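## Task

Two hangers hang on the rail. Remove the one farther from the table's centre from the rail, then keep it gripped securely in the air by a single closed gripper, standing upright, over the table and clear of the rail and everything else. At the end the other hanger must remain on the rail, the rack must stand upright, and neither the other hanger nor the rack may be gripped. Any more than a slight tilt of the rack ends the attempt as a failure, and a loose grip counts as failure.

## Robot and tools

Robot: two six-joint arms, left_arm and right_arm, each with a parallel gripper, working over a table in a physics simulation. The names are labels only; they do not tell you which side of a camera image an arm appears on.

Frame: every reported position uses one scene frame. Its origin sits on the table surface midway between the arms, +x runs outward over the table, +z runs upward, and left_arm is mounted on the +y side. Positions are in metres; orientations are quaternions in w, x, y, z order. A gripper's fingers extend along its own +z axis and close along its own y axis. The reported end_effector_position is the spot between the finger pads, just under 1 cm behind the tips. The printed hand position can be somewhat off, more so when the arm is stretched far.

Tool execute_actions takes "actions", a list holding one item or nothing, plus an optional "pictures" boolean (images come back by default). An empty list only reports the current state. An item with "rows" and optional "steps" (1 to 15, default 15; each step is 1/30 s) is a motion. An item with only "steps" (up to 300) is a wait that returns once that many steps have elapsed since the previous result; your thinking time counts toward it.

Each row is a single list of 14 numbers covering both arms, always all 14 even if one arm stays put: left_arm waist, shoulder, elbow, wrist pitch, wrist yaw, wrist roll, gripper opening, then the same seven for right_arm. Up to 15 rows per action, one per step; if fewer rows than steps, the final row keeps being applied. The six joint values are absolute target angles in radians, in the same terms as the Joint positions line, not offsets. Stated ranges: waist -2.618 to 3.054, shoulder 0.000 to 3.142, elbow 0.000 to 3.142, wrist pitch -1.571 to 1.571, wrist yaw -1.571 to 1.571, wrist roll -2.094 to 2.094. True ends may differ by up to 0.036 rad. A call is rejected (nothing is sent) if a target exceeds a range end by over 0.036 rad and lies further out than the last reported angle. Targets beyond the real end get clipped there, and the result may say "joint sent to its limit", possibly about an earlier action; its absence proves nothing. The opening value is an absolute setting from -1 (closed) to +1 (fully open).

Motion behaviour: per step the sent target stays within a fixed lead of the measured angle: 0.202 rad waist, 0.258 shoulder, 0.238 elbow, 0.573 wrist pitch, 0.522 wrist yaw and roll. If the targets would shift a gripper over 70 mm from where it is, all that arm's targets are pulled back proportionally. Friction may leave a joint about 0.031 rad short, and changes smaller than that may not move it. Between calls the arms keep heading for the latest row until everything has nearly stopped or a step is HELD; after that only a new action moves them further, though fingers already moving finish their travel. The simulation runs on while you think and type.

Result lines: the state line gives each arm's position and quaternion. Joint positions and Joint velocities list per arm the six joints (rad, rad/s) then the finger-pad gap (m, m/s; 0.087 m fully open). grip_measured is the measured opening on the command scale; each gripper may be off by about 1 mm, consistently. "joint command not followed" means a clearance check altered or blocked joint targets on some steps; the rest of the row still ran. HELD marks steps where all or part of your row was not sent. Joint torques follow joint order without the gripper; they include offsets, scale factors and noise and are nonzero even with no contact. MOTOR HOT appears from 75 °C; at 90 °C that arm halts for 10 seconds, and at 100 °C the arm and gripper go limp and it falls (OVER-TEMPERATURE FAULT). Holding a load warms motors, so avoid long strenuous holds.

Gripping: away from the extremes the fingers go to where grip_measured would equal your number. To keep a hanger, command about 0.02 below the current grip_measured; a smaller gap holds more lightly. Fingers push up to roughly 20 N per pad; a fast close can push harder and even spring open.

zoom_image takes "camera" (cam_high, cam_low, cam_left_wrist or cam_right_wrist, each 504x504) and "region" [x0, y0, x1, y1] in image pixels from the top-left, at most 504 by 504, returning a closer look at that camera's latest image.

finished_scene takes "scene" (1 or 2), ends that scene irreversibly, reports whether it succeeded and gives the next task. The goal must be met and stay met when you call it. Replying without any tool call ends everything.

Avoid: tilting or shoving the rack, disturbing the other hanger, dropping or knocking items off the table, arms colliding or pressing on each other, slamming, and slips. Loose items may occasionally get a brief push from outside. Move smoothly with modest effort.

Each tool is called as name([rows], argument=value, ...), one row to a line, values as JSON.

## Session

execute_actions(actions=[])

Scene clock: 0.00 s of 4000.00 s.
left_arm: end_effector_position=(+0.3953, +0.3403, +0.3564) grip_measured=+0.993 end_effector_quat_wxyz=(+0.704, +0.017, +0.709, -0.025) | right_arm: end_effector_position=(+0.3485, -0.3653, +0.3695) grip_measured=+1.000 end_effector_quat_wxyz=(+0.709, +0.066, +0.699, -0.073)
Joint positions: left_arm=[-0.014  1.057  1.042  0.008 -0.001 -0.012  0.087] | right_arm=[ 0.017  1.035  1.064 -0.013  0.009 -0.008  0.087]
Joint velocities: left_arm=[ 0.002  0.007 -0.002 -0.051 -0.095  0.007 -0.   ] | right_arm=[-0.007  0.022  0.002  0.037  0.066  0.066  0.   ]
Joint torques (N m, as the arm reports them, + toward a larger angle): no reading

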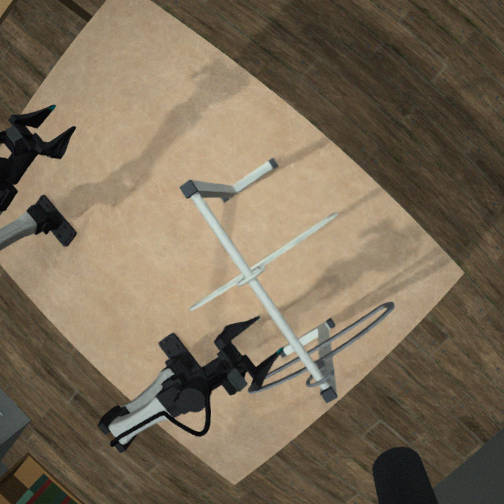

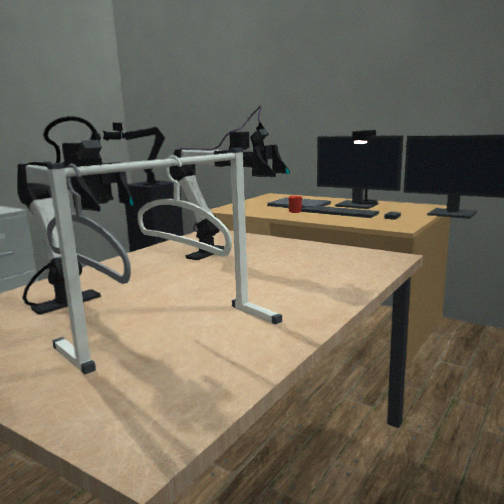

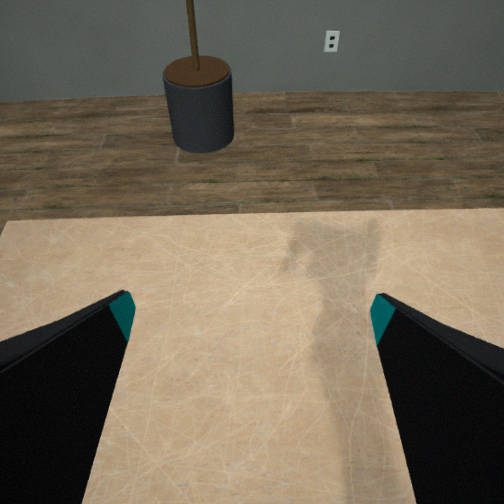

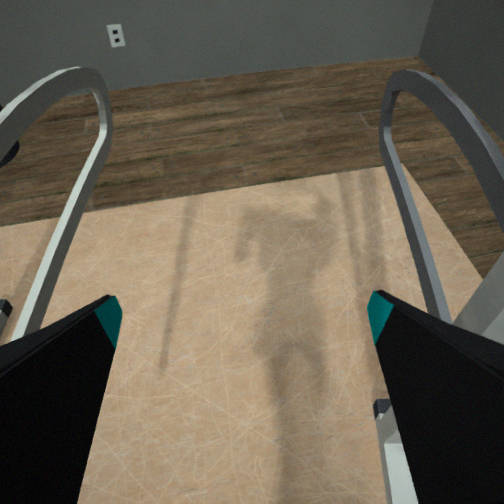

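zoom_image(camera="cam_high", region=[150, 230, 420, 460])

zoom_image(camera="cam_low", region=[10, 110, 270, 380])

Region (150, 230, 420, 460) of cam_high's 504x504 image, scaled by 1.867, with more detail than that image has; it fills the top 429 rows of this view, and the rest is white.

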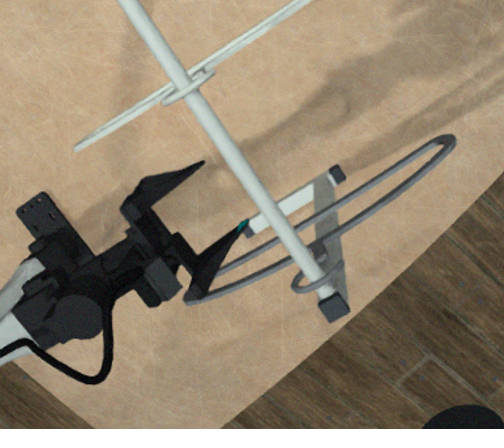

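Region (10, 110, 270, 380) of cam_low's 504x504 image, scaled by 1.867, with more detail than that image has; it fills the left 485 columns of this view, and the rest is white.

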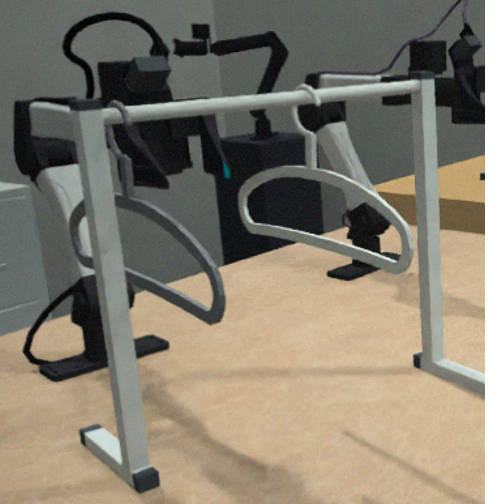

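zoom_image(camera="cam_low", region=[40, 150, 200, 230])

zoom_image(camera="cam_high", region=[220, 250, 360, 410])

Region (40, 150, 200, 230) of cam_low's 504x504 image, scaled by 3.150, with more detail than that image has.

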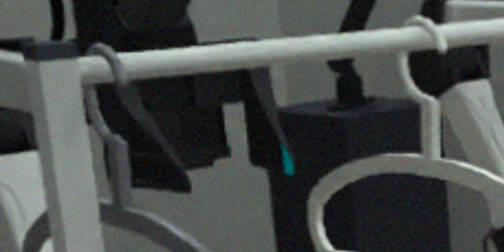

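Region (220, 250, 360, 410) of cam_high's 504x504 image, scaled by 3.150, with more detail than that image has; it fills the left 441 columns of this view, and the rest is white.

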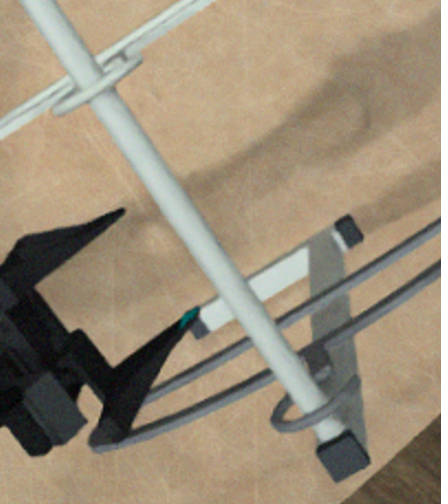

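execute_actions([
  {"rows":[[-0.014,1.057,1.042,0.008,0,0,1,0.017,1.04,1.09,-0.04,0,0,0.9],[-0.014,1.057,1.042,0.008,0,0,1,0.017,1.045,1.125,-0.07,0,0,0.8],[-0.014,1.057,1.042,0.008,0,0,1,0.017,1.05,1.16,-0.10,0,0,0.7],[-0.014,1.057,1.042,0.008,0,0,1,0.01,1.056,1.195,-0.13,0,0,0.6],[-0.014,1.057,1.042,0.008,0,0,1,-0.005,1.062,1.23,-0.16,-0.01,0,0.5],[-0.014,1.057,1.042,0.008,0,0,1,-0.035,1.068,1.26,-0.19,-0.04,0,0.4],[-0.014,1.057,1.042,0.008,0,0,1,-0.08,1.073,1.26,-0.19,-0.08,0,0.3],[-0.014,1.057,1.042,0.008,0,0,1,-0.135,1.073,1.26,-0.19,-0.13,0,0.2],[-0.014,1.057,1.042,0.008,0,0,1,-0.195,1.073,1.26,-0.19,-0.19,0,0.1],[-0.014,1.057,1.042,0.008,0,0,1,-0.26,1.073,1.26,-0.19,-0.25,0,0.0],[-0.014,1.057,1.042,0.008,0,0,1,-0.325,1.073,1.26,-0.19,-0.31,0,-0.1],[-0.014,1.057,1.042,0.008,0,0,1,-0.385,1.073,1.26,-0.19,-0.37,0,-0.2],[-0.014,1.057,1.042,0.008,0,0,1,-0.44,1.073,1.26,-0.19,-0.42,0,-0.3],[-0.014,1.057,1.042,0.008,0,0,1,-0.485,1.073,1.26,-0.19,-0.47,0,-0.3],[-0.014,1.057,1.042,0.008,0,0,1,-0.514,1.073,1.26,-0.19,-0.50,0,-0.3]],"steps":15},
], pictures=false)

execute_actions([
  {"steps":15},
])

Scene clock: 42.87 s of 4000.00 s.
left_arm: end_effector_position=(+0.3953, +0.3405, +0.3564) grip_measured=+0.993 end_effector_quat_wxyz=(+0.704, +0.019, +0.709, -0.024) | right_arm: end_effector_position=(+0.2968, -0.4691, +0.4181) grip_measured=-0.297 end_effector_quat_wxyz=(+0.709, +0.111, +0.685, -0.127)
Joint positions: left_arm=[-0.014  1.057  1.042  0.008 -0.001 -0.007  0.087] | right_arm=[-0.447  1.057  1.255 -0.158 -0.313 -0.004  0.031]
Joint velocities: left_arm=[-0.017 -0.002  0.007 -0.007  0.022  0.007 -0.001] | right_arm=[-1.272  0.037 -0.007 -0.183 -1.15  -0.007 -0.006]
Joint torques (N m, as the arm reports them, + toward a larger angle): left_arm=[-0.43 -2.76  8.11  2.08  0.02  0.01] | right_arm=[ 1.11 -1.25  7.21  1.73 -0.18  0.01]
Steps of this call (steps 1 to 90: nothing new was sent; then 39.37 s passed at rest; steps 91 to 105: all 15 steps of this action). Readings (joint positions):
91: left_arm=[-0.014 1.057 1.042 0.008 -0.001 -0.011] | right_arm=[0.017 1.035 1.064 -0.015 0.009 -0.007]
92: left_arm=[-0.014 1.057 1.042 0.008 -0.001 -0.010] | right_arm=[0.017 1.035 1.070 -0.026 0.008 -0.007]
94: left_arm=[-0.014 1.057 1.042 0.008 -0.001 -0.009] | right_arm=[0.017 1.042 1.110 -0.066 0.007 -0.006]
98: left_arm=[-0.014 1.057 1.042 0.008 -0.001 -0.008] | right_arm=[-0.050 1.054 1.230 -0.123 -0.044 -0.006]
105: the state above

Scene clock: 43.37 s of 4000.00 s.
left_arm: end_effector_position=(+0.3953, +0.3405, +0.3564) grip_measured=+0.993 end_effector_quat_wxyz=(+0.704, +0.019, +0.709, -0.024) | right_arm: end_effector_position=(+0.2944, -0.4592, +0.4140) grip_measured=-0.300 end_effector_quat_wxyz=(+0.709, +0.074, +0.696, -0.086)
Joint positions: left_arm=[-0.014  1.057  1.042  0.008 -0.001 -0.006  0.087] | right_arm=[-0.51   1.058  1.255 -0.174 -0.488 -0.003  0.031]
Joint velocities: left_arm=[ 0.002 -0.007 -0.002  0.022 -0.007 -0.081  0.001] | right_arm=[ 0.012  0.012  0.007 -0.007 -0.11   0.022 -0.001]
Joint torques (N m, as the arm reports them, + toward a larger angle): left_arm=[-0.39 -2.71  8.11  2.09  0.02  0.02] | right_arm=[-0.12 -1.21  7.18  1.64 -0.04  0.01]
Steps of this call (steps 1 to 15: the robot went on to your last target). Readings (joint positions):
1: left_arm=[-0.014 1.057 1.042 0.008 -0.001 -0.007] | right_arm=[-0.482 1.058 1.255 -0.163 -0.344 -0.003]
2: left_arm=[-0.014 1.057 1.042 0.008 -0.001 -0.007] | right_arm=[-0.501 1.058 1.255 -0.166 -0.370 -0.003]
4: left_arm=[-0.014 1.057 1.042 0.008 -0.001 -0.006] | right_arm=[-0.510 1.058 1.255 -0.169 -0.412 -0.003]
8: left_arm=[-0.014 1.057 1.042 0.008 -0.001 -0.006] | right_arm=[-0.510 1.058 1.255 -0.172 -0.461 -0.003]
15: the state above

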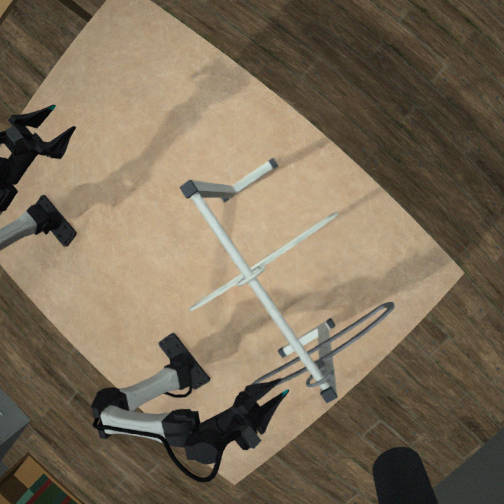

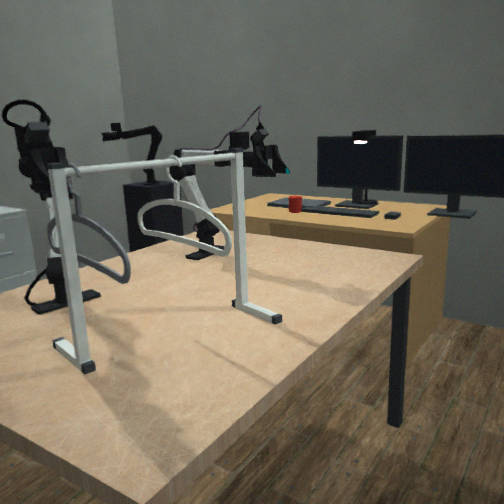

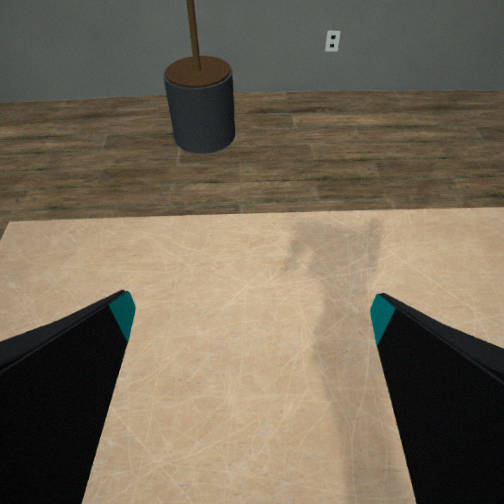

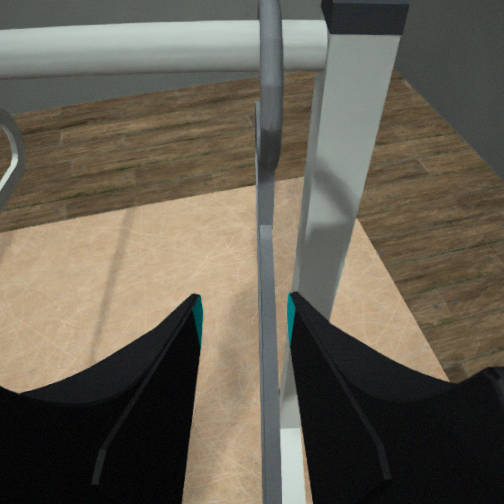

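execute_actions([
  {"rows":[[-0.014,1.057,1.042,0.008,0,0,1,-0.51,1.075,1.275,-0.195,-0.49,0,-0.32],[-0.014,1.057,1.042,0.008,0,0,1,-0.507,1.09,1.30,-0.205,-0.485,0,-0.34],[-0.014,1.057,1.042,0.008,0,0,1,-0.502,1.11,1.33,-0.215,-0.48,0,-0.36],[-0.014,1.057,1.042,0.008,0,0,1,-0.496,1.132,1.365,-0.228,-0.472,0,-0.38],[-0.014,1.057,1.042,0.008,0,0,1,-0.49,1.156,1.40,-0.24,-0.464,0,-0.40],[-0.014,1.057,1.042,0.008,0,0,1,-0.483,1.18,1.435,-0.252,-0.456,0,-0.42],[-0.014,1.057,1.042,0.008,0,0,1,-0.477,1.204,1.47,-0.265,-0.447,0,-0.44],[-0.014,1.057,1.042,0.008,0,0,1,-0.471,1.226,1.50,-0.277,-0.44,0,-0.46],[-0.014,1.057,1.042,0.008,0,0,1,-0.466,1.245,1.527,-0.287,-0.433,0,-0.48],[-0.014,1.057,1.042,0.008,0,0,1,-0.462,1.26,1.548,-0.294,-0.428,0,-0.5],[-0.014,1.057,1.042,0.008,0,0,1,-0.459,1.271,1.562,-0.298,-0.425,0,-0.5],[-0.014,1.057,1.042,0.008,0,0,1,-0.459,1.277,1.57,-0.30,-0.425,0,-0.5]],"steps":15},
], pictures=false)

execute_actions([
  {"steps":8},
])

Scene clock: 72.83 s of 4000.00 s.
left_arm: end_effector_position=(+0.3953, +0.3405, +0.3564) grip_measured=+0.993 end_effector_quat_wxyz=(+0.704, +0.019, +0.709, -0.024) | right_arm: end_effector_position=(+0.3289, -0.4771, +0.4578) grip_measured=-0.500 end_effector_quat_wxyz=(+0.711, +0.075, +0.694, -0.088)
Joint positions: left_arm=[-0.014  1.057  1.042  0.008 -0.001 -0.006  0.087] | right_arm=[-0.467  1.258  1.55  -0.262 -0.44  -0.003  0.022]
Joint velocities: left_arm=[-0.007 -0.022  0.002 -0.022 -0.051  0.022 -0.   ] | right_arm=[-0.002  0.037  0.012 -0.154  0.051 -0.051 -0.001]
Joint torques (N m, as the arm reports them, + toward a larger angle): left_arm=[-0.43 -2.72  8.1   2.09  0.02  0.01] | right_arm=[ 0.76 -2.79  7.83  1.63  0.06  0.01]
Steps of this call (steps 1 to 15: the robot went on to your last target; steps 16 to 90: nothing new was sent; then 25.97 s passed at rest; steps 91 to 105: all 15 steps of this action). Readings (joint positions):
91: left_arm=[-0.014 1.057 1.042 0.008 -0.001 -0.006] | right_arm=[-0.510 1.058 1.255 -0.175 -0.494 -0.003]
92: left_arm=[-0.014 1.057 1.042 0.008 -0.001 -0.006] | right_arm=[-0.510 1.059 1.259 -0.180 -0.494 -0.003]
94: left_arm=[-0.014 1.057 1.042 0.008 -0.001 -0.006] | right_arm=[-0.508 1.080 1.295 -0.197 -0.491 -0.003]
98: left_arm=[-0.014 1.057 1.042 0.008 -0.001 -0.006] | right_arm=[-0.489 1.167 1.431 -0.225 -0.470 -0.003]
105: the state above

Scene clock: 73.10 s of 4000.00 s.
left_arm: end_effector_position=(+0.3953, +0.3405, +0.3564) grip_measured=+0.993 end_effector_quat_wxyz=(+0.704, +0.019, +0.709, -0.024) | right_arm: end_effector_position=(+0.3287, -0.4785, +0.4522) grip_measured=-0.500 end_effector_quat_wxyz=(+0.704, +0.082, +0.700, -0.087)
Joint positions: left_arm=[-0.014  1.057  1.042  0.008 -0.001 -0.006  0.087] | right_arm=[-0.467  1.261  1.55  -0.282 -0.432 -0.003  0.022]
Joint velocities: left_arm=[ 0.007  0.007  0.002 -0.007 -0.007 -0.007  0.   ] | right_arm=[-0.007 -0.022  0.007 -0.051  0.007  0.007  0.001]
Joint torques (N m, as the arm reports them, + toward a larger angle): left_arm=[-0.43 -2.73  8.14  2.08  0.03  0.02] | right_arm=[ 0.78 -2.51  8.06  1.63  0.07  0.01]
Steps of this call (steps 1 to 8: the robot went on to your last target). Readings (joint positions):
1: left_arm=[-0.014 1.057 1.042 0.008 -0.001 -0.006] | right_arm=[-0.467 1.260 1.550 -0.268 -0.438 -0.003]
2: left_arm=[-0.014 1.057 1.042 0.008 -0.001 -0.006] | right_arm=[-0.467 1.261 1.550 -0.272 -0.436 -0.003]
4: left_arm=[-0.014 1.057 1.042 0.008 -0.001 -0.006] | right_arm=[-0.467 1.261 1.550 -0.278 -0.434 -0.003]
8: the state above

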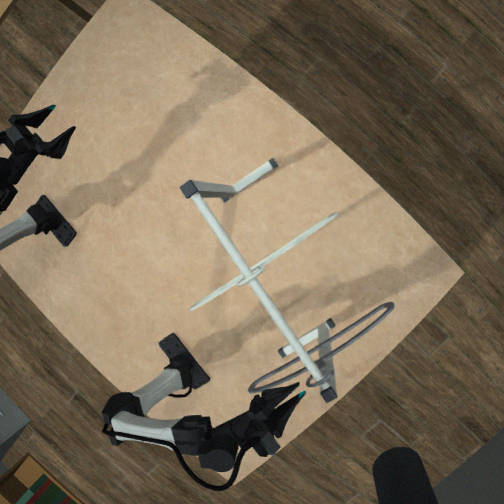

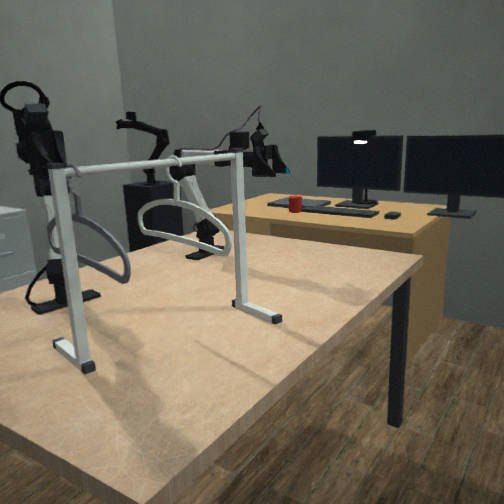

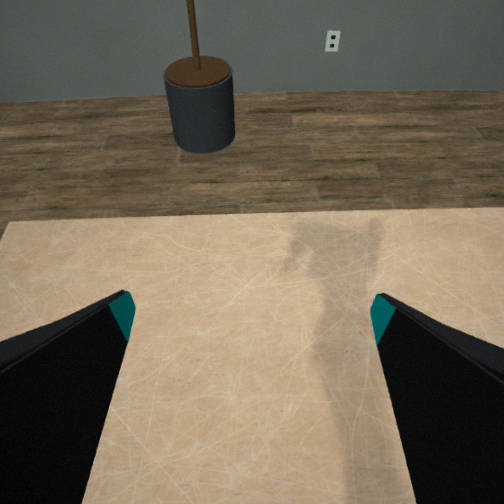

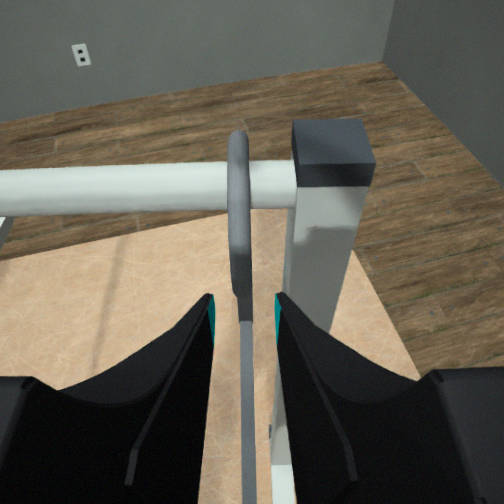

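execute_actions([
  {"rows":[[-0.014,1.057,1.042,0.008,0,0,1,-0.455,1.283,1.574,-0.29,-0.42,0,-0.5],[-0.014,1.057,1.042,0.008,0,0,1,-0.45,1.291,1.579,-0.285,-0.415,0,-0.5],[-0.014,1.057,1.042,0.008,0,0,1,-0.445,1.299,1.585,-0.28,-0.41,0,-0.5],[-0.014,1.057,1.042,0.008,0,0,1,-0.44,1.307,1.59,-0.275,-0.405,0,-0.5],[-0.014,1.057,1.042,0.008,0,0,1,-0.435,1.315,1.595,-0.27,-0.40,0,-0.5],[-0.014,1.057,1.042,0.008,0,0,1,-0.43,1.323,1.60,-0.27,-0.395,0,-0.5],[-0.014,1.057,1.042,0.008,0,0,1,-0.4245,1.3305,1.605,-0.27,-0.39,0,-0.5]],"steps":15},
], pictures=false)

execute_actions([
  {"steps":5},
])

Scene clock: 97.47 s of 4000.00 s.
left_arm: end_effector_position=(+0.3953, +0.3405, +0.3564) grip_measured=+0.993 end_effector_quat_wxyz=(+0.704, +0.019, +0.709, -0.024) | right_arm: end_effector_position=(+0.3463, -0.4812, +0.4478) grip_measured=-0.500 end_effector_quat_wxyz=(+0.699, +0.085, +0.706, -0.083)
Joint positions: left_arm=[-0.014  1.057  1.042  0.008 -0.001 -0.006  0.087] | right_arm=[-0.432  1.316  1.586 -0.281 -0.399 -0.003  0.022]
Joint velocities: left_arm=[ 0.007 -0.012 -0.002  0.022  0.007  0.051  0.   ] | right_arm=[ 0.007  0.017  0.007 -0.037  0.007  0.037 -0.   ]
Joint torques (N m, as the arm reports them, + toward a larger angle): left_arm=[-0.39 -2.71  8.1   2.09  0.02  0.02] | right_arm=[ 0.73 -3.18  8.01  1.92  0.01  0.01]
Steps of this call (steps 1 to 30: the robot went on to your last target; steps 31 to 100: nothing new was sent; then 20.53 s passed at rest; steps 101 to 115: all 15 steps of this action). Readings (joint positions):
101: left_arm=[-0.014 1.057 1.042 0.008 -0.001 -0.006] | right_arm=[-0.466 1.261 1.550 -0.284 -0.430 -0.003]
102: left_arm=[-0.014 1.057 1.042 0.008 -0.001 -0.006] | right_arm=[-0.465 1.261 1.550 -0.284 -0.428 -0.003]
104: left_arm=[-0.014 1.057 1.042 0.008 -0.001 -0.006] | right_arm=[-0.457 1.269 1.560 -0.285 -0.423 -0.003]
108: left_arm=[-0.014 1.057 1.042 0.008 -0.001 -0.006] | right_arm=[-0.437 1.299 1.585 -0.281 -0.409 -0.003]
115: the state above

Scene clock: 97.63 s of 4000.00 s.
left_arm: end_effector_position=(+0.3953, +0.3405, +0.3564) grip_measured=+0.993 end_effector_quat_wxyz=(+0.704, +0.019, +0.709, -0.024) | right_arm: end_effector_position=(+0.3462, -0.4815, +0.4478) grip_measured=-0.500 end_effector_quat_wxyz=(+0.699, +0.085, +0.706, -0.084)
Joint positions: left_arm=[-0.014  1.057  1.042  0.008 -0.001 -0.006  0.087] | right_arm=[-0.432  1.316  1.586 -0.281 -0.397 -0.003  0.022]
Joint velocities: left_arm=[ 0.002  0.007  0.007 -0.022 -0.007  0.007 -0.001] | right_arm=[-0.002 -0.007 -0.017  0.022  0.007  0.095  0.   ]
Joint torques (N m, as the arm reports them, + toward a larger angle): left_arm=[-0.4  -2.73  8.1   2.09  0.03  0.02] | right_arm=[ 0.74 -3.26  8.    1.91  0.09  0.  ]
Steps of this call (steps 1 to 5: the robot went on to your last target). Readings (joint positions):
1: left_arm=[-0.014 1.057 1.042 0.008 -0.001 -0.006] | right_arm=[-0.432 1.316 1.586 -0.281 -0.398 -0.003]
2: left_arm=[-0.014 1.057 1.042 0.008 -0.001 -0.006] | right_arm=[-0.432 1.316 1.586 -0.281 -0.398 -0.003]
4: left_arm=[-0.014 1.057 1.042 0.008 -0.001 -0.006] | right_arm=[-0.432 1.316 1.586 -0.281 -0.397 -0.003]
5: the state above

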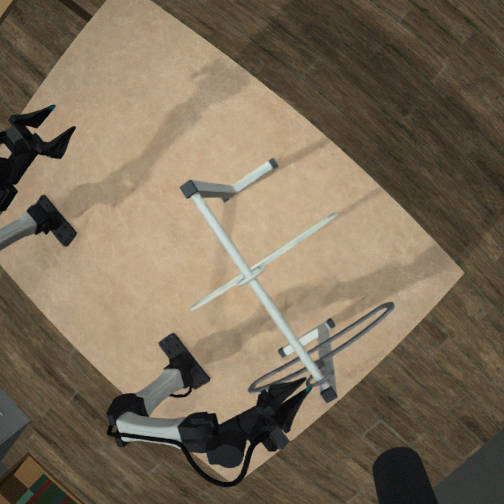

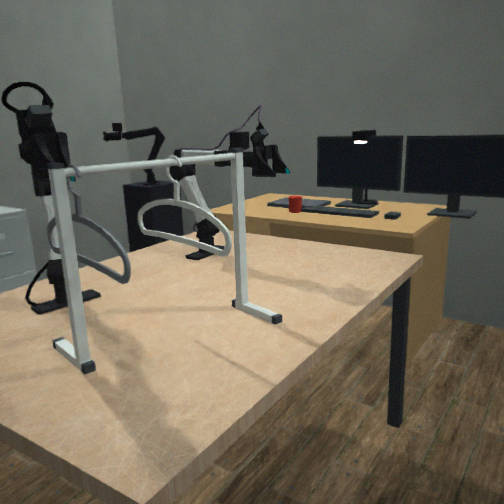

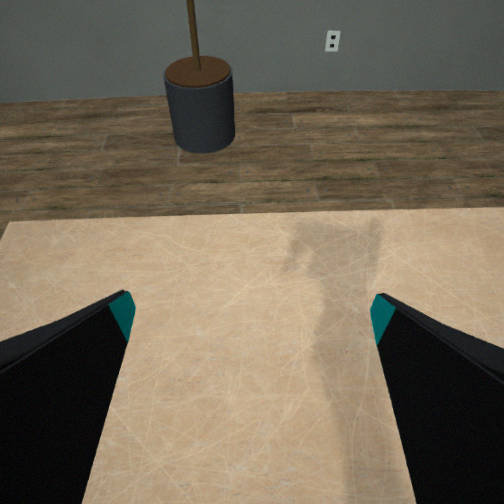

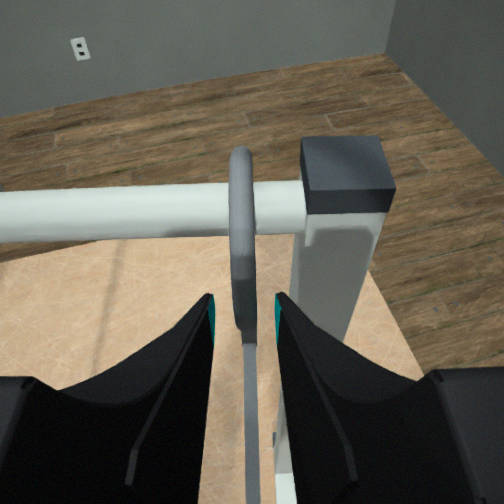

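zoom_image(camera="cam_low", region=[40, 150, 120, 230])

Region (40, 150, 120, 230) of cam_low's 504x504 image, scaled by 6.300, with more detail than that image has.

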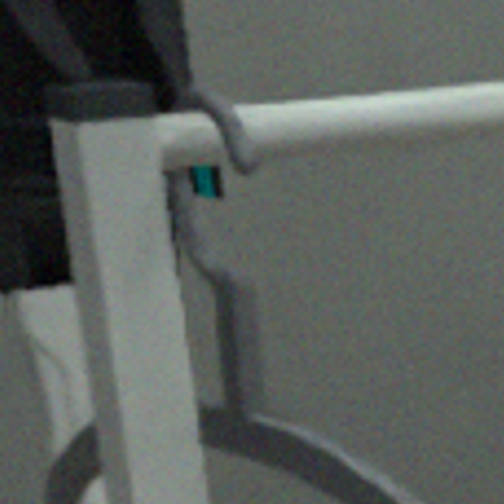

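execute_actions([
  {"rows":[[-0.014,1.057,1.042,0.008,0,0,1,-0.4245,1.3305,1.605,-0.27,-0.39,0,-0.54],[-0.014,1.057,1.042,0.008,0,0,1,-0.4245,1.3305,1.605,-0.27,-0.39,0,-0.58],[-0.014,1.057,1.042,0.008,0,0,1,-0.4245,1.3305,1.605,-0.27,-0.39,0,-0.62],[-0.014,1.057,1.042,0.008,0,0,1,-0.4245,1.3305,1.605,-0.27,-0.39,0,-0.66],[-0.014,1.057,1.042,0.008,0,0,1,-0.4245,1.3305,1.605,-0.27,-0.39,0,-0.70],[-0.014,1.057,1.042,0.008,0,0,1,-0.4245,1.3305,1.605,-0.27,-0.39,0,-0.73],[-0.014,1.057,1.042,0.008,0,0,1,-0.4245,1.3305,1.605,-0.27,-0.39,0,-0.76],[-0.014,1.057,1.042,0.008,0,0,1,-0.4245,1.3305,1.605,-0.27,-0.39,0,-0.78],[-0.014,1.057,1.042,0.008,0,0,1,-0.4245,1.3305,1.605,-0.27,-0.39,0,-0.80],[-0.014,1.057,1.042,0.008,0,0,1,-0.4245,1.3305,1.605,-0.27,-0.39,0,-0.82],[-0.014,1.057,1.042,0.008,0,0,1,-0.4245,1.3305,1.605,-0.27,-0.39,0,-0.84],[-0.014,1.057,1.042,0.008,0,0,1,-0.4245,1.3305,1.605,-0.27,-0.39,0,-0.86]],"steps":15},
])

Scene clock: 108.70 s of 4000.00 s.
left_arm: end_effector_position=(+0.3953, +0.3405, +0.3564) grip_measured=+0.993 end_effector_quat_wxyz=(+0.704, +0.019, +0.709, -0.024) | right_arm: end_effector_position=(+0.3462, -0.4816, +0.4478) grip_measured=-0.837 end_effector_quat_wxyz=(+0.698, +0.086, +0.706, -0.084)
Joint positions: left_arm=[-0.014  1.057  1.042  0.008 -0.001 -0.006  0.087] | right_arm=[-0.432  1.316  1.586 -0.281 -0.396 -0.003  0.007]
Joint velocities: left_arm=[-0.012 -0.002  0.012 -0.007 -0.066 -0.037 -0.001] | right_arm=[-0.012 -0.012  0.012 -0.037 -0.007  0.007  0.   ]
Joint torques (N m, as the arm reports them, + toward a larger angle): left_arm=[-0.39 -2.73  8.11  2.09  0.02  0.02] | right_arm=[ 0.75 -3.28  7.97  1.91  0.06  0.01]
Steps of this call (steps 1 to 15: the robot went on to your last target; steps 16 to 90: nothing new was sent; then 7.57 s passed at rest; steps 91 to 105: all 15 steps of this action). Readings (joint positions):
91: left_arm=[-0.014 1.057 1.042 0.008 -0.001 -0.006] | right_arm=[-0.432 1.316 1.586 -0.281 -0.396 -0.003]
92: left_arm=[-0.014 1.057 1.042 0.008 -0.001 -0.006] | right_arm=[-0.432 1.316 1.586 -0.281 -0.396 -0.003]
94: left_arm=[-0.014 1.057 1.042 0.008 -0.001 -0.006] | right_arm=[-0.432 1.316 1.586 -0.281 -0.396 -0.003]
98: left_arm=[-0.014 1.057 1.042 0.008 -0.001 -0.006] | right_arm=[-0.432 1.316 1.586 -0.281 -0.396 -0.003]
105: the state above

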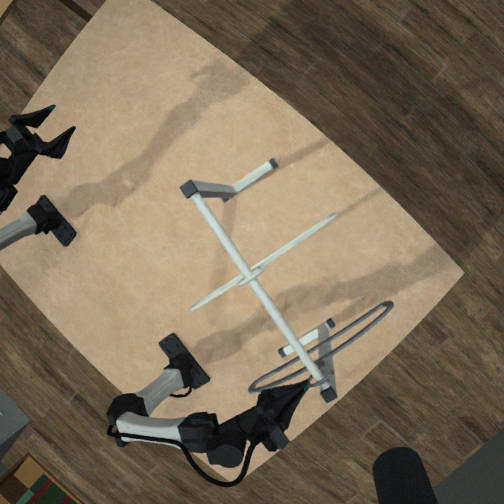

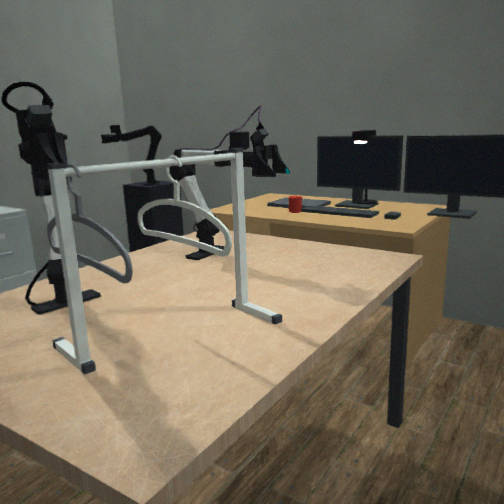

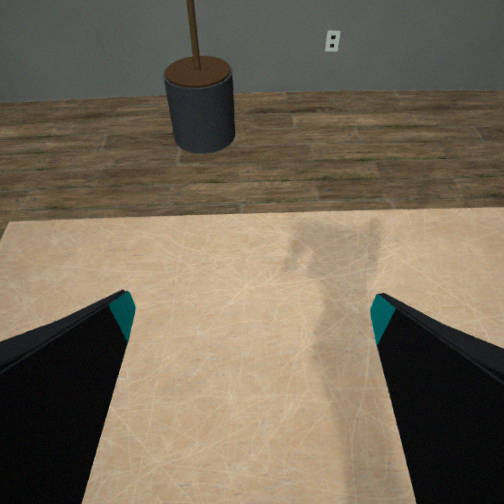

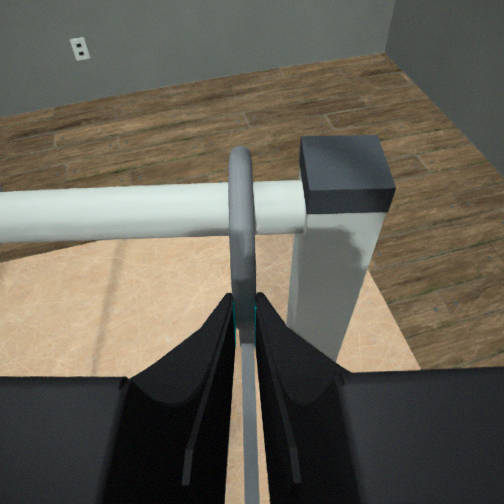

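execute_actions([
  {"rows":[[-0.014,1.057,1.042,0.008,0,0,1,-0.4245,1.3305,1.605,-0.27,-0.39,0,-0.87]],"steps":8},
], pictures=false)

zoom_image(camera="cam_right_wrist", region=[190, 130, 310, 400])

Scene clock: 110.80 s of 4000.00 s.
left_arm: end_effector_position=(+0.3953, +0.3405, +0.3564) grip_measured=+0.993 end_effector_quat_wxyz=(+0.704, +0.019, +0.709, -0.024) | right_arm: end_effector_position=(+0.3462, -0.4816, +0.4478) grip_measured=-0.837 end_effector_quat_wxyz=(+0.698, +0.086, +0.706, -0.084)
Joint positions: left_arm=[-0.014  1.057  1.042  0.008 -0.001 -0.006  0.087] | right_arm=[-0.432  1.316  1.586 -0.281 -0.396 -0.003  0.007]
Joint velocities: left_arm=[-0.012  0.012 -0.002 -0.022 -0.007 -0.007 -0.001] | right_arm=[-0.002  0.002  0.002 -0.007  0.007 -0.007 -0.   ]
Joint torques (N m, as the arm reports them, + toward a larger angle): left_arm=[-0.42 -2.72  8.1   2.09  0.02  0.01] | right_arm=[ 0.75 -3.29  7.95  1.91  0.06  0.  ]
Steps of this call (steps 1 to 15: the robot went on to your last target; steps 16 to 55: nothing new was sent; steps 56 to 63: all 8 steps of this action). Readings (joint positions):
56: left_arm=[-0.014 1.057 1.042 0.008 -0.001 -0.006] | right_arm=[-0.432 1.316 1.586 -0.281 -0.396 -0.003]
57: left_arm=[-0.014 1.057 1.042 0.008 -0.001 -0.006] | right_arm=[-0.432 1.316 1.586 -0.281 -0.396 -0.003]
59: left_arm=[-0.014 1.057 1.042 0.008 -0.001 -0.006] | right_arm=[-0.432 1.316 1.586 -0.281 -0.396 -0.003]
63: the state above

Region (190, 130, 310, 400) of cam_right_wrist's 504x504 image, scaled by 1.867, with more detail than that image has.

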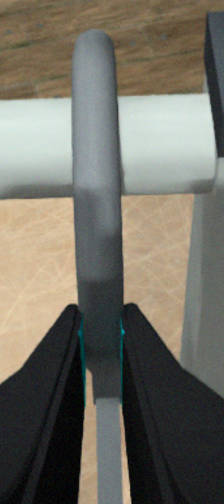

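execute_actions([
  {"rows":[[-0.014,1.057,1.042,0.008,0,0,1,-0.4245,1.333,1.615,-0.295,-0.39,0,-0.87],[-0.014,1.057,1.042,0.008,0,0,1,-0.4245,1.337,1.627,-0.303,-0.39,0,-0.87],[-0.014,1.057,1.042,0.008,0,0,1,-0.4245,1.341,1.64,-0.311,-0.39,0,-0.87],[-0.014,1.057,1.042,0.008,0,0,1,-0.4245,1.345,1.654,-0.32,-0.39,0,-0.87],[-0.014,1.057,1.042,0.008,0,0,1,-0.4245,1.35,1.668,-0.33,-0.39,0,-0.87],[-0.014,1.057,1.042,0.008,0,0,1,-0.4245,1.355,1.683,-0.34,-0.39,0,-0.87],[-0.014,1.057,1.042,0.008,0,0,1,-0.4245,1.36,1.698,-0.35,-0.39,0,-0.87],[-0.014,1.057,1.042,0.008,0,0,1,-0.4245,1.365,1.713,-0.36,-0.39,0,-0.87],[-0.014,1.057,1.042,0.008,0,0,1,-0.4245,1.37,1.728,-0.37,-0.39,0,-0.87],[-0.014,1.057,1.042,0.008,0,0,1,-0.4245,1.375,1.743,-0.38,-0.39,0,-0.87],[-0.014,1.057,1.042,0.008,0,0,1,-0.4245,1.38,1.757,-0.39,-0.39,0,-0.87],[-0.014,1.057,1.042,0.008,0,0,1,-0.4245,1.384,1.77,-0.40,-0.39,0,-0.87],[-0.014,1.057,1.042,0.008,0,0,1,-0.4245,1.388,1.78,-0.408,-0.39,0,-0.87],[-0.014,1.057,1.042,0.008,0,0,1,-0.4245,1.39,1.788,-0.414,-0.39,0,-0.87],[-0.014,1.057,1.042,0.008,0,0,1,-0.4245,1.392,1.792,-0.418,-0.39,0,-0.87]],"steps":15},
], pictures=false)

execute_actions([
  {"steps":8},
])

zoom_image(camera="cam_low", region=[30, 130, 130, 230])

Scene clock: 195.70 s of 4000.00 s.
left_arm: end_effector_position=(+0.3953, +0.3405, +0.3564) grip_measured=+0.993 end_effector_quat_wxyz=(+0.704, +0.019, +0.709, -0.024) | right_arm: end_effector_position=(+0.3449, -0.4814, +0.4775) grip_measured=-0.837 end_effector_quat_wxyz=(+0.700, +0.086, +0.703, -0.086)
Joint positions: left_arm=[-0.014  1.057  1.042  0.008 -0.001 -0.006  0.087] | right_arm=[-0.432  1.371  1.757 -0.39  -0.393 -0.003  0.007]
Joint velocities: left_arm=[ 0.002 -0.007 -0.002  0.037  0.051  0.022  0.001] | right_arm=[-0.017  0.022  0.212 -0.242 -0.022  0.051 -0.001]
Joint torques (N m, as the arm reports them, + toward a larger angle): left_arm=[-0.39 -2.75  8.1   2.08  0.03  0.02] | right_arm=[ 0.68 -3.17  7.73  1.84  0.01  0.01]
Steps of this call (steps 1 to 15: the robot went on to your last target; steps 16 to 90: nothing new was sent; then 81.40 s passed at rest; steps 91 to 105: all 15 steps of this action). Readings (joint positions):
91: left_arm=[-0.014 1.057 1.042 0.008 -0.001 -0.006] | right_arm=[-0.432 1.316 1.586 -0.281 -0.396 -0.003]
92: left_arm=[-0.014 1.057 1.042 0.008 -0.001 -0.006] | right_arm=[-0.432 1.317 1.590 -0.284 -0.396 -0.003]
94: left_arm=[-0.014 1.057 1.042 0.008 -0.001 -0.006] | right_arm=[-0.432 1.323 1.608 -0.299 -0.396 -0.003]
98: left_arm=[-0.014 1.057 1.042 0.008 -0.001 -0.006] | right_arm=[-0.432 1.343 1.662 -0.335 -0.395 -0.003]
105: the state above

Scene clock: 195.97 s of 4000.00 s.
left_arm: end_effector_position=(+0.3953, +0.3405, +0.3564) grip_measured=+0.993 end_effector_quat_wxyz=(+0.704, +0.019, +0.709, -0.024) | right_arm: end_effector_position=(+0.3432, -0.4804, +0.4759) grip_measured=-0.837 end_effector_quat_wxyz=(+0.695, +0.089, +0.708, -0.084)
Joint positions: left_arm=[-0.014  1.057  1.042  0.008 -0.001 -0.006  0.087] | right_arm=[-0.432  1.372  1.769 -0.417 -0.391 -0.003  0.007]
Joint velocities: left_arm=[-0.017  0.012  0.002 -0.022  0.022  0.007 -0.   ] | right_arm=[-0.022  0.002 -0.007 -0.066  0.066 -0.051  0.001]
Joint torques (N m, as the arm reports them, + toward a larger angle): left_arm=[-0.45 -2.7   8.13  2.08  0.03  0.01] | right_arm=[ 0.72 -2.98  7.84  1.91 -0.01  0.03]
Steps of this call (steps 1 to 8: the robot went on to your last target). Readings (joint positions):
1: left_arm=[-0.014 1.057 1.042 0.008 -0.001 -0.006] | right_arm=[-0.432 1.372 1.764 -0.396 -0.393 -0.003]
2: left_arm=[-0.014 1.057 1.042 0.008 -0.001 -0.006] | right_arm=[-0.432 1.372 1.767 -0.400 -0.393 -0.003]
4: left_arm=[-0.014 1.057 1.042 0.008 -0.001 -0.006] | right_arm=[-0.432 1.372 1.769 -0.406 -0.393 -0.003]
8: the state above

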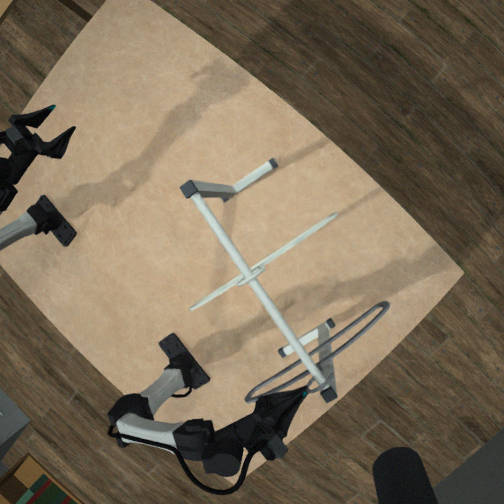

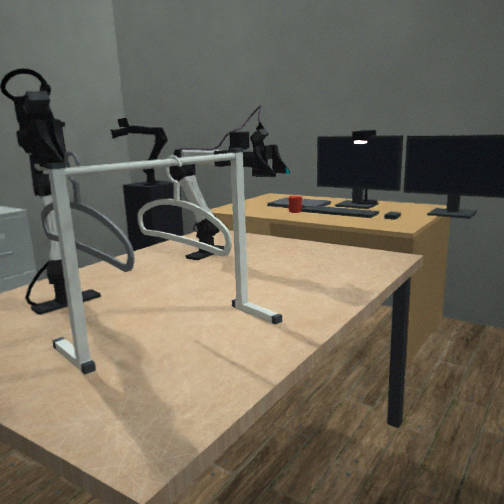

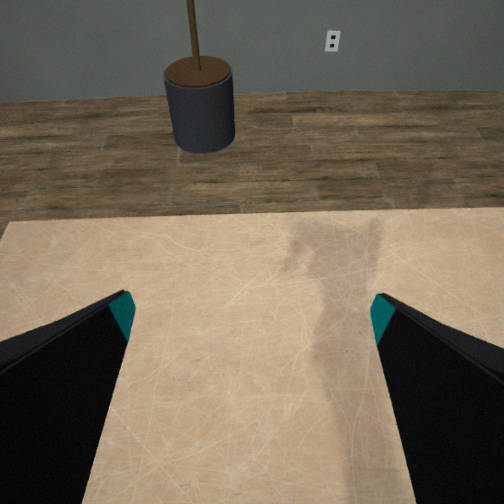

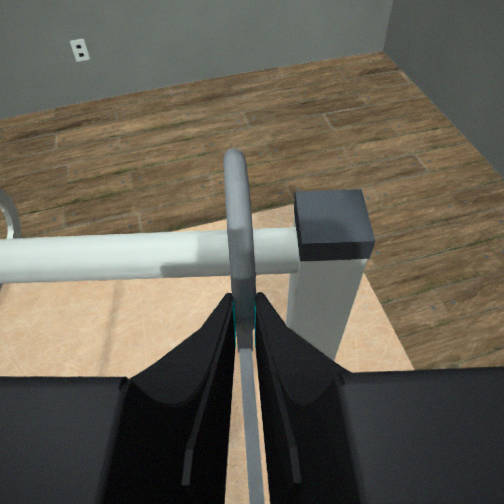

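Region (30, 130, 130, 230) of cam_low's 504x504 image, scaled by 5.040, with more detail than that image has.

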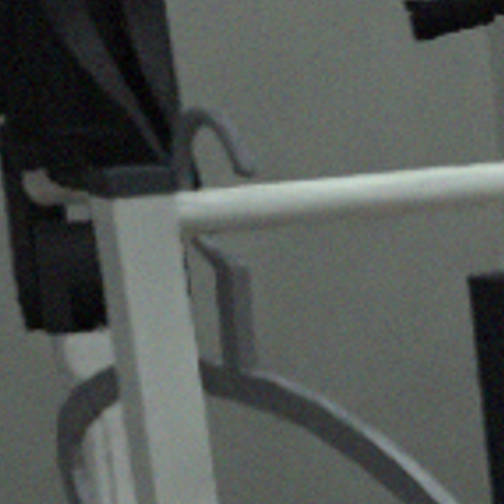

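execute_actions([
  {"rows":[[-0.014,1.057,1.042,0.008,0,0,1,-0.436,1.36,1.798,-0.425,-0.405,0,-0.87],[-0.014,1.057,1.042,0.008,0,0,1,-0.442,1.356,1.803,-0.43,-0.413,0,-0.87],[-0.014,1.057,1.042,0.008,0,0,1,-0.448,1.352,1.806,-0.435,-0.420,0,-0.87],[-0.014,1.057,1.042,0.008,0,0,1,-0.453,1.348,1.806,-0.44,-0.426,0,-0.87],[-0.014,1.057,1.042,0.008,0,0,1,-0.459,1.343,1.80,-0.445,-0.432,0,-0.87],[-0.014,1.057,1.042,0.008,0,0,1,-0.467,1.333,1.775,-0.45,-0.44,0,-0.87],[-0.014,1.057,1.042,0.008,0,0,1,-0.476,1.321,1.765,-0.455,-0.449,0,-0.87],[-0.014,1.057,1.042,0.008,0,0,1,-0.485,1.309,1.757,-0.46,-0.458,0,-0.87],[-0.014,1.057,1.042,0.008,0,0,1,-0.494,1.297,1.75,-0.465,-0.467,0,-0.87],[-0.014,1.057,1.042,0.008,0,0,1,-0.503,1.285,1.743,-0.47,-0.476,0,-0.87],[-0.014,1.057,1.042,0.008,0,0,1,-0.512,1.273,1.736,-0.475,-0.485,0,-0.87],[-0.014,1.057,1.042,0.008,0,0,1,-0.521,1.261,1.729,-0.48,-0.494,0,-0.87],[-0.014,1.057,1.042,0.008,0,0,1,-0.53,1.249,1.722,-0.485,-0.503,0,-0.87],[-0.014,1.057,1.042,0.008,0,0,1,-0.539,1.238,1.715,-0.49,-0.512,0,-0.87],[-0.014,1.057,1.042,0.008,0,0,1,-0.548,1.229,1.71,-0.492,-0.519,0,-0.87]],"steps":15},
], pictures=false)

execute_actions([
  {"steps":8},
])

Scene clock: 208.40 s of 4000.00 s.
left_arm: end_effector_position=(+0.3953, +0.3405, +0.3564) grip_measured=+0.993 end_effector_quat_wxyz=(+0.704, +0.019, +0.709, -0.024) | right_arm: end_effector_position=(+0.3013, -0.4752, +0.4829) grip_measured=-0.837 end_effector_quat_wxyz=(+0.696, +0.092, +0.707, -0.086)
Joint positions: left_arm=[-0.014  1.057  1.042  0.008 -0.001 -0.006  0.087] | right_arm=[-0.526  1.27   1.734 -0.483 -0.478 -0.003  0.007]
Joint velocities: left_arm=[ 0.002  0.012  0.007 -0.022  0.037  0.022 -0.   ] | right_arm=[-0.247 -0.403 -0.164 -0.125 -0.271 -0.022 -0.001]
Joint torques (N m, as the arm reports them, + toward a larger angle): left_arm=[-0.4  -2.74  8.1   2.09  0.03  0.01] | right_arm=[-0.28 -4.59  4.87  1.86 -0.08  0.02]
Steps of this call (steps 1 to 30: the robot went on to your last target; steps 31 to 100: nothing new was sent; then 8.60 s passed at rest; steps 101 to 115: all 15 steps of this action). Readings (joint positions):
101: left_arm=[-0.014 1.057 1.042 0.008 -0.001 -0.006] | right_arm=[-0.432 1.372 1.769 -0.427 -0.392 -0.003]
102: left_arm=[-0.014 1.057 1.042 0.008 -0.001 -0.006] | right_arm=[-0.432 1.372 1.769 -0.428 -0.394 -0.003]
104: left_arm=[-0.014 1.057 1.042 0.008 -0.001 -0.006] | right_arm=[-0.436 1.372 1.773 -0.435 -0.403 -0.003]
108: left_arm=[-0.014 1.057 1.042 0.008 -0.001 -0.006] | right_arm=[-0.462 1.360 1.773 -0.451 -0.425 -0.003]
115: the state above

Scene clock: 208.67 s of 4000.00 s.
left_arm: end_effector_position=(+0.3953, +0.3405, +0.3564) grip_measured=+0.993 end_effector_quat_wxyz=(+0.704, +0.019, +0.709, -0.024) | right_arm: end_effector_position=(+0.2918, -0.4672, +0.4888) grip_measured=-0.837 end_effector_quat_wxyz=(+0.701, +0.083, +0.703, -0.084)
Joint positions: left_arm=[-0.014  1.057  1.042  0.008 -0.001 -0.006  0.087] | right_arm=[-0.54   1.241  1.73  -0.493 -0.508 -0.003  0.007]
Joint velocities: left_arm=[-0.007 -0.007 -0.012 -0.022 -0.022 -0.11   0.   ] | right_arm=[-0.002 -0.012  0.002 -0.081 -0.007  0.022 -0.001]
Joint torques (N m, as the arm reports them, + toward a larger angle): left_arm=[-0.41 -2.75  8.09  2.09  0.03  0.01] | right_arm=[-0.36 -3.74  4.64  1.86 -0.08  0.01]
Steps of this call (steps 1 to 8: the robot went on to your last target). Readings (joint positions):
1: left_arm=[-0.014 1.057 1.042 0.008 -0.001 -0.006] | right_arm=[-0.534 1.259 1.731 -0.487 -0.485 -0.003]
2: left_arm=[-0.014 1.057 1.042 0.008 -0.001 -0.006] | right_arm=[-0.538 1.251 1.730 -0.488 -0.490 -0.003]
4: left_arm=[-0.014 1.057 1.042 0.008 -0.001 -0.006] | right_arm=[-0.540 1.242 1.730 -0.489 -0.498 -0.003]
8: the state above

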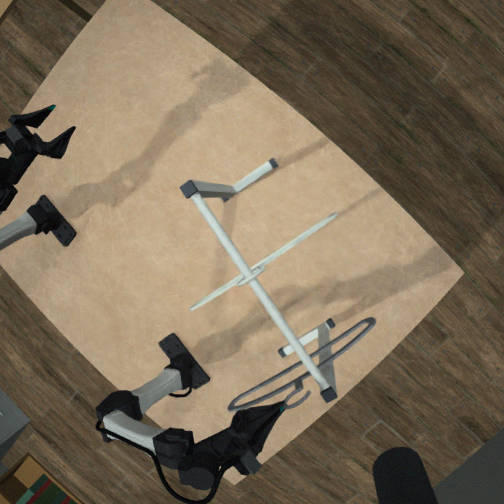

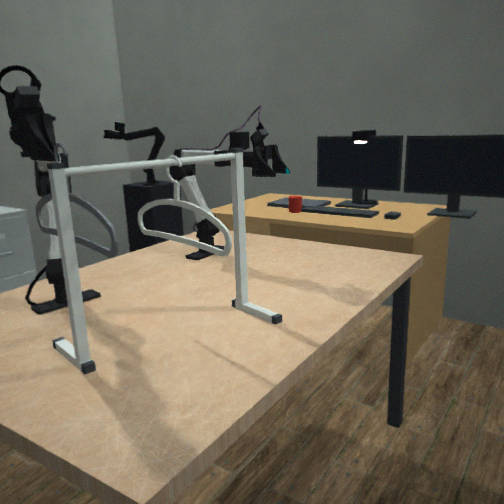

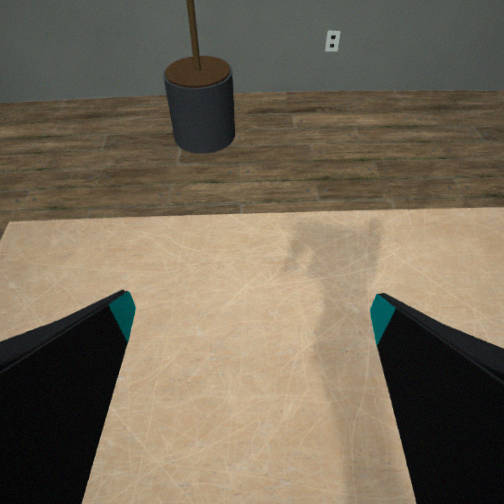

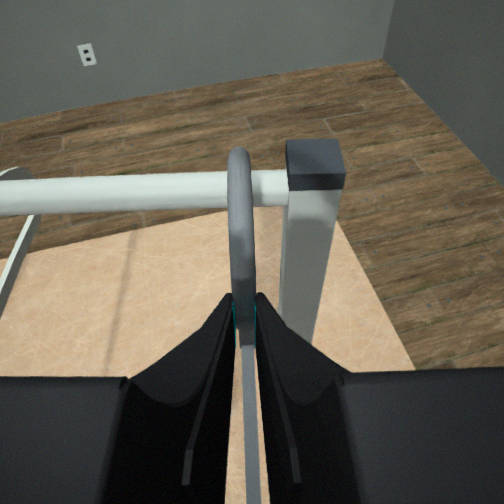

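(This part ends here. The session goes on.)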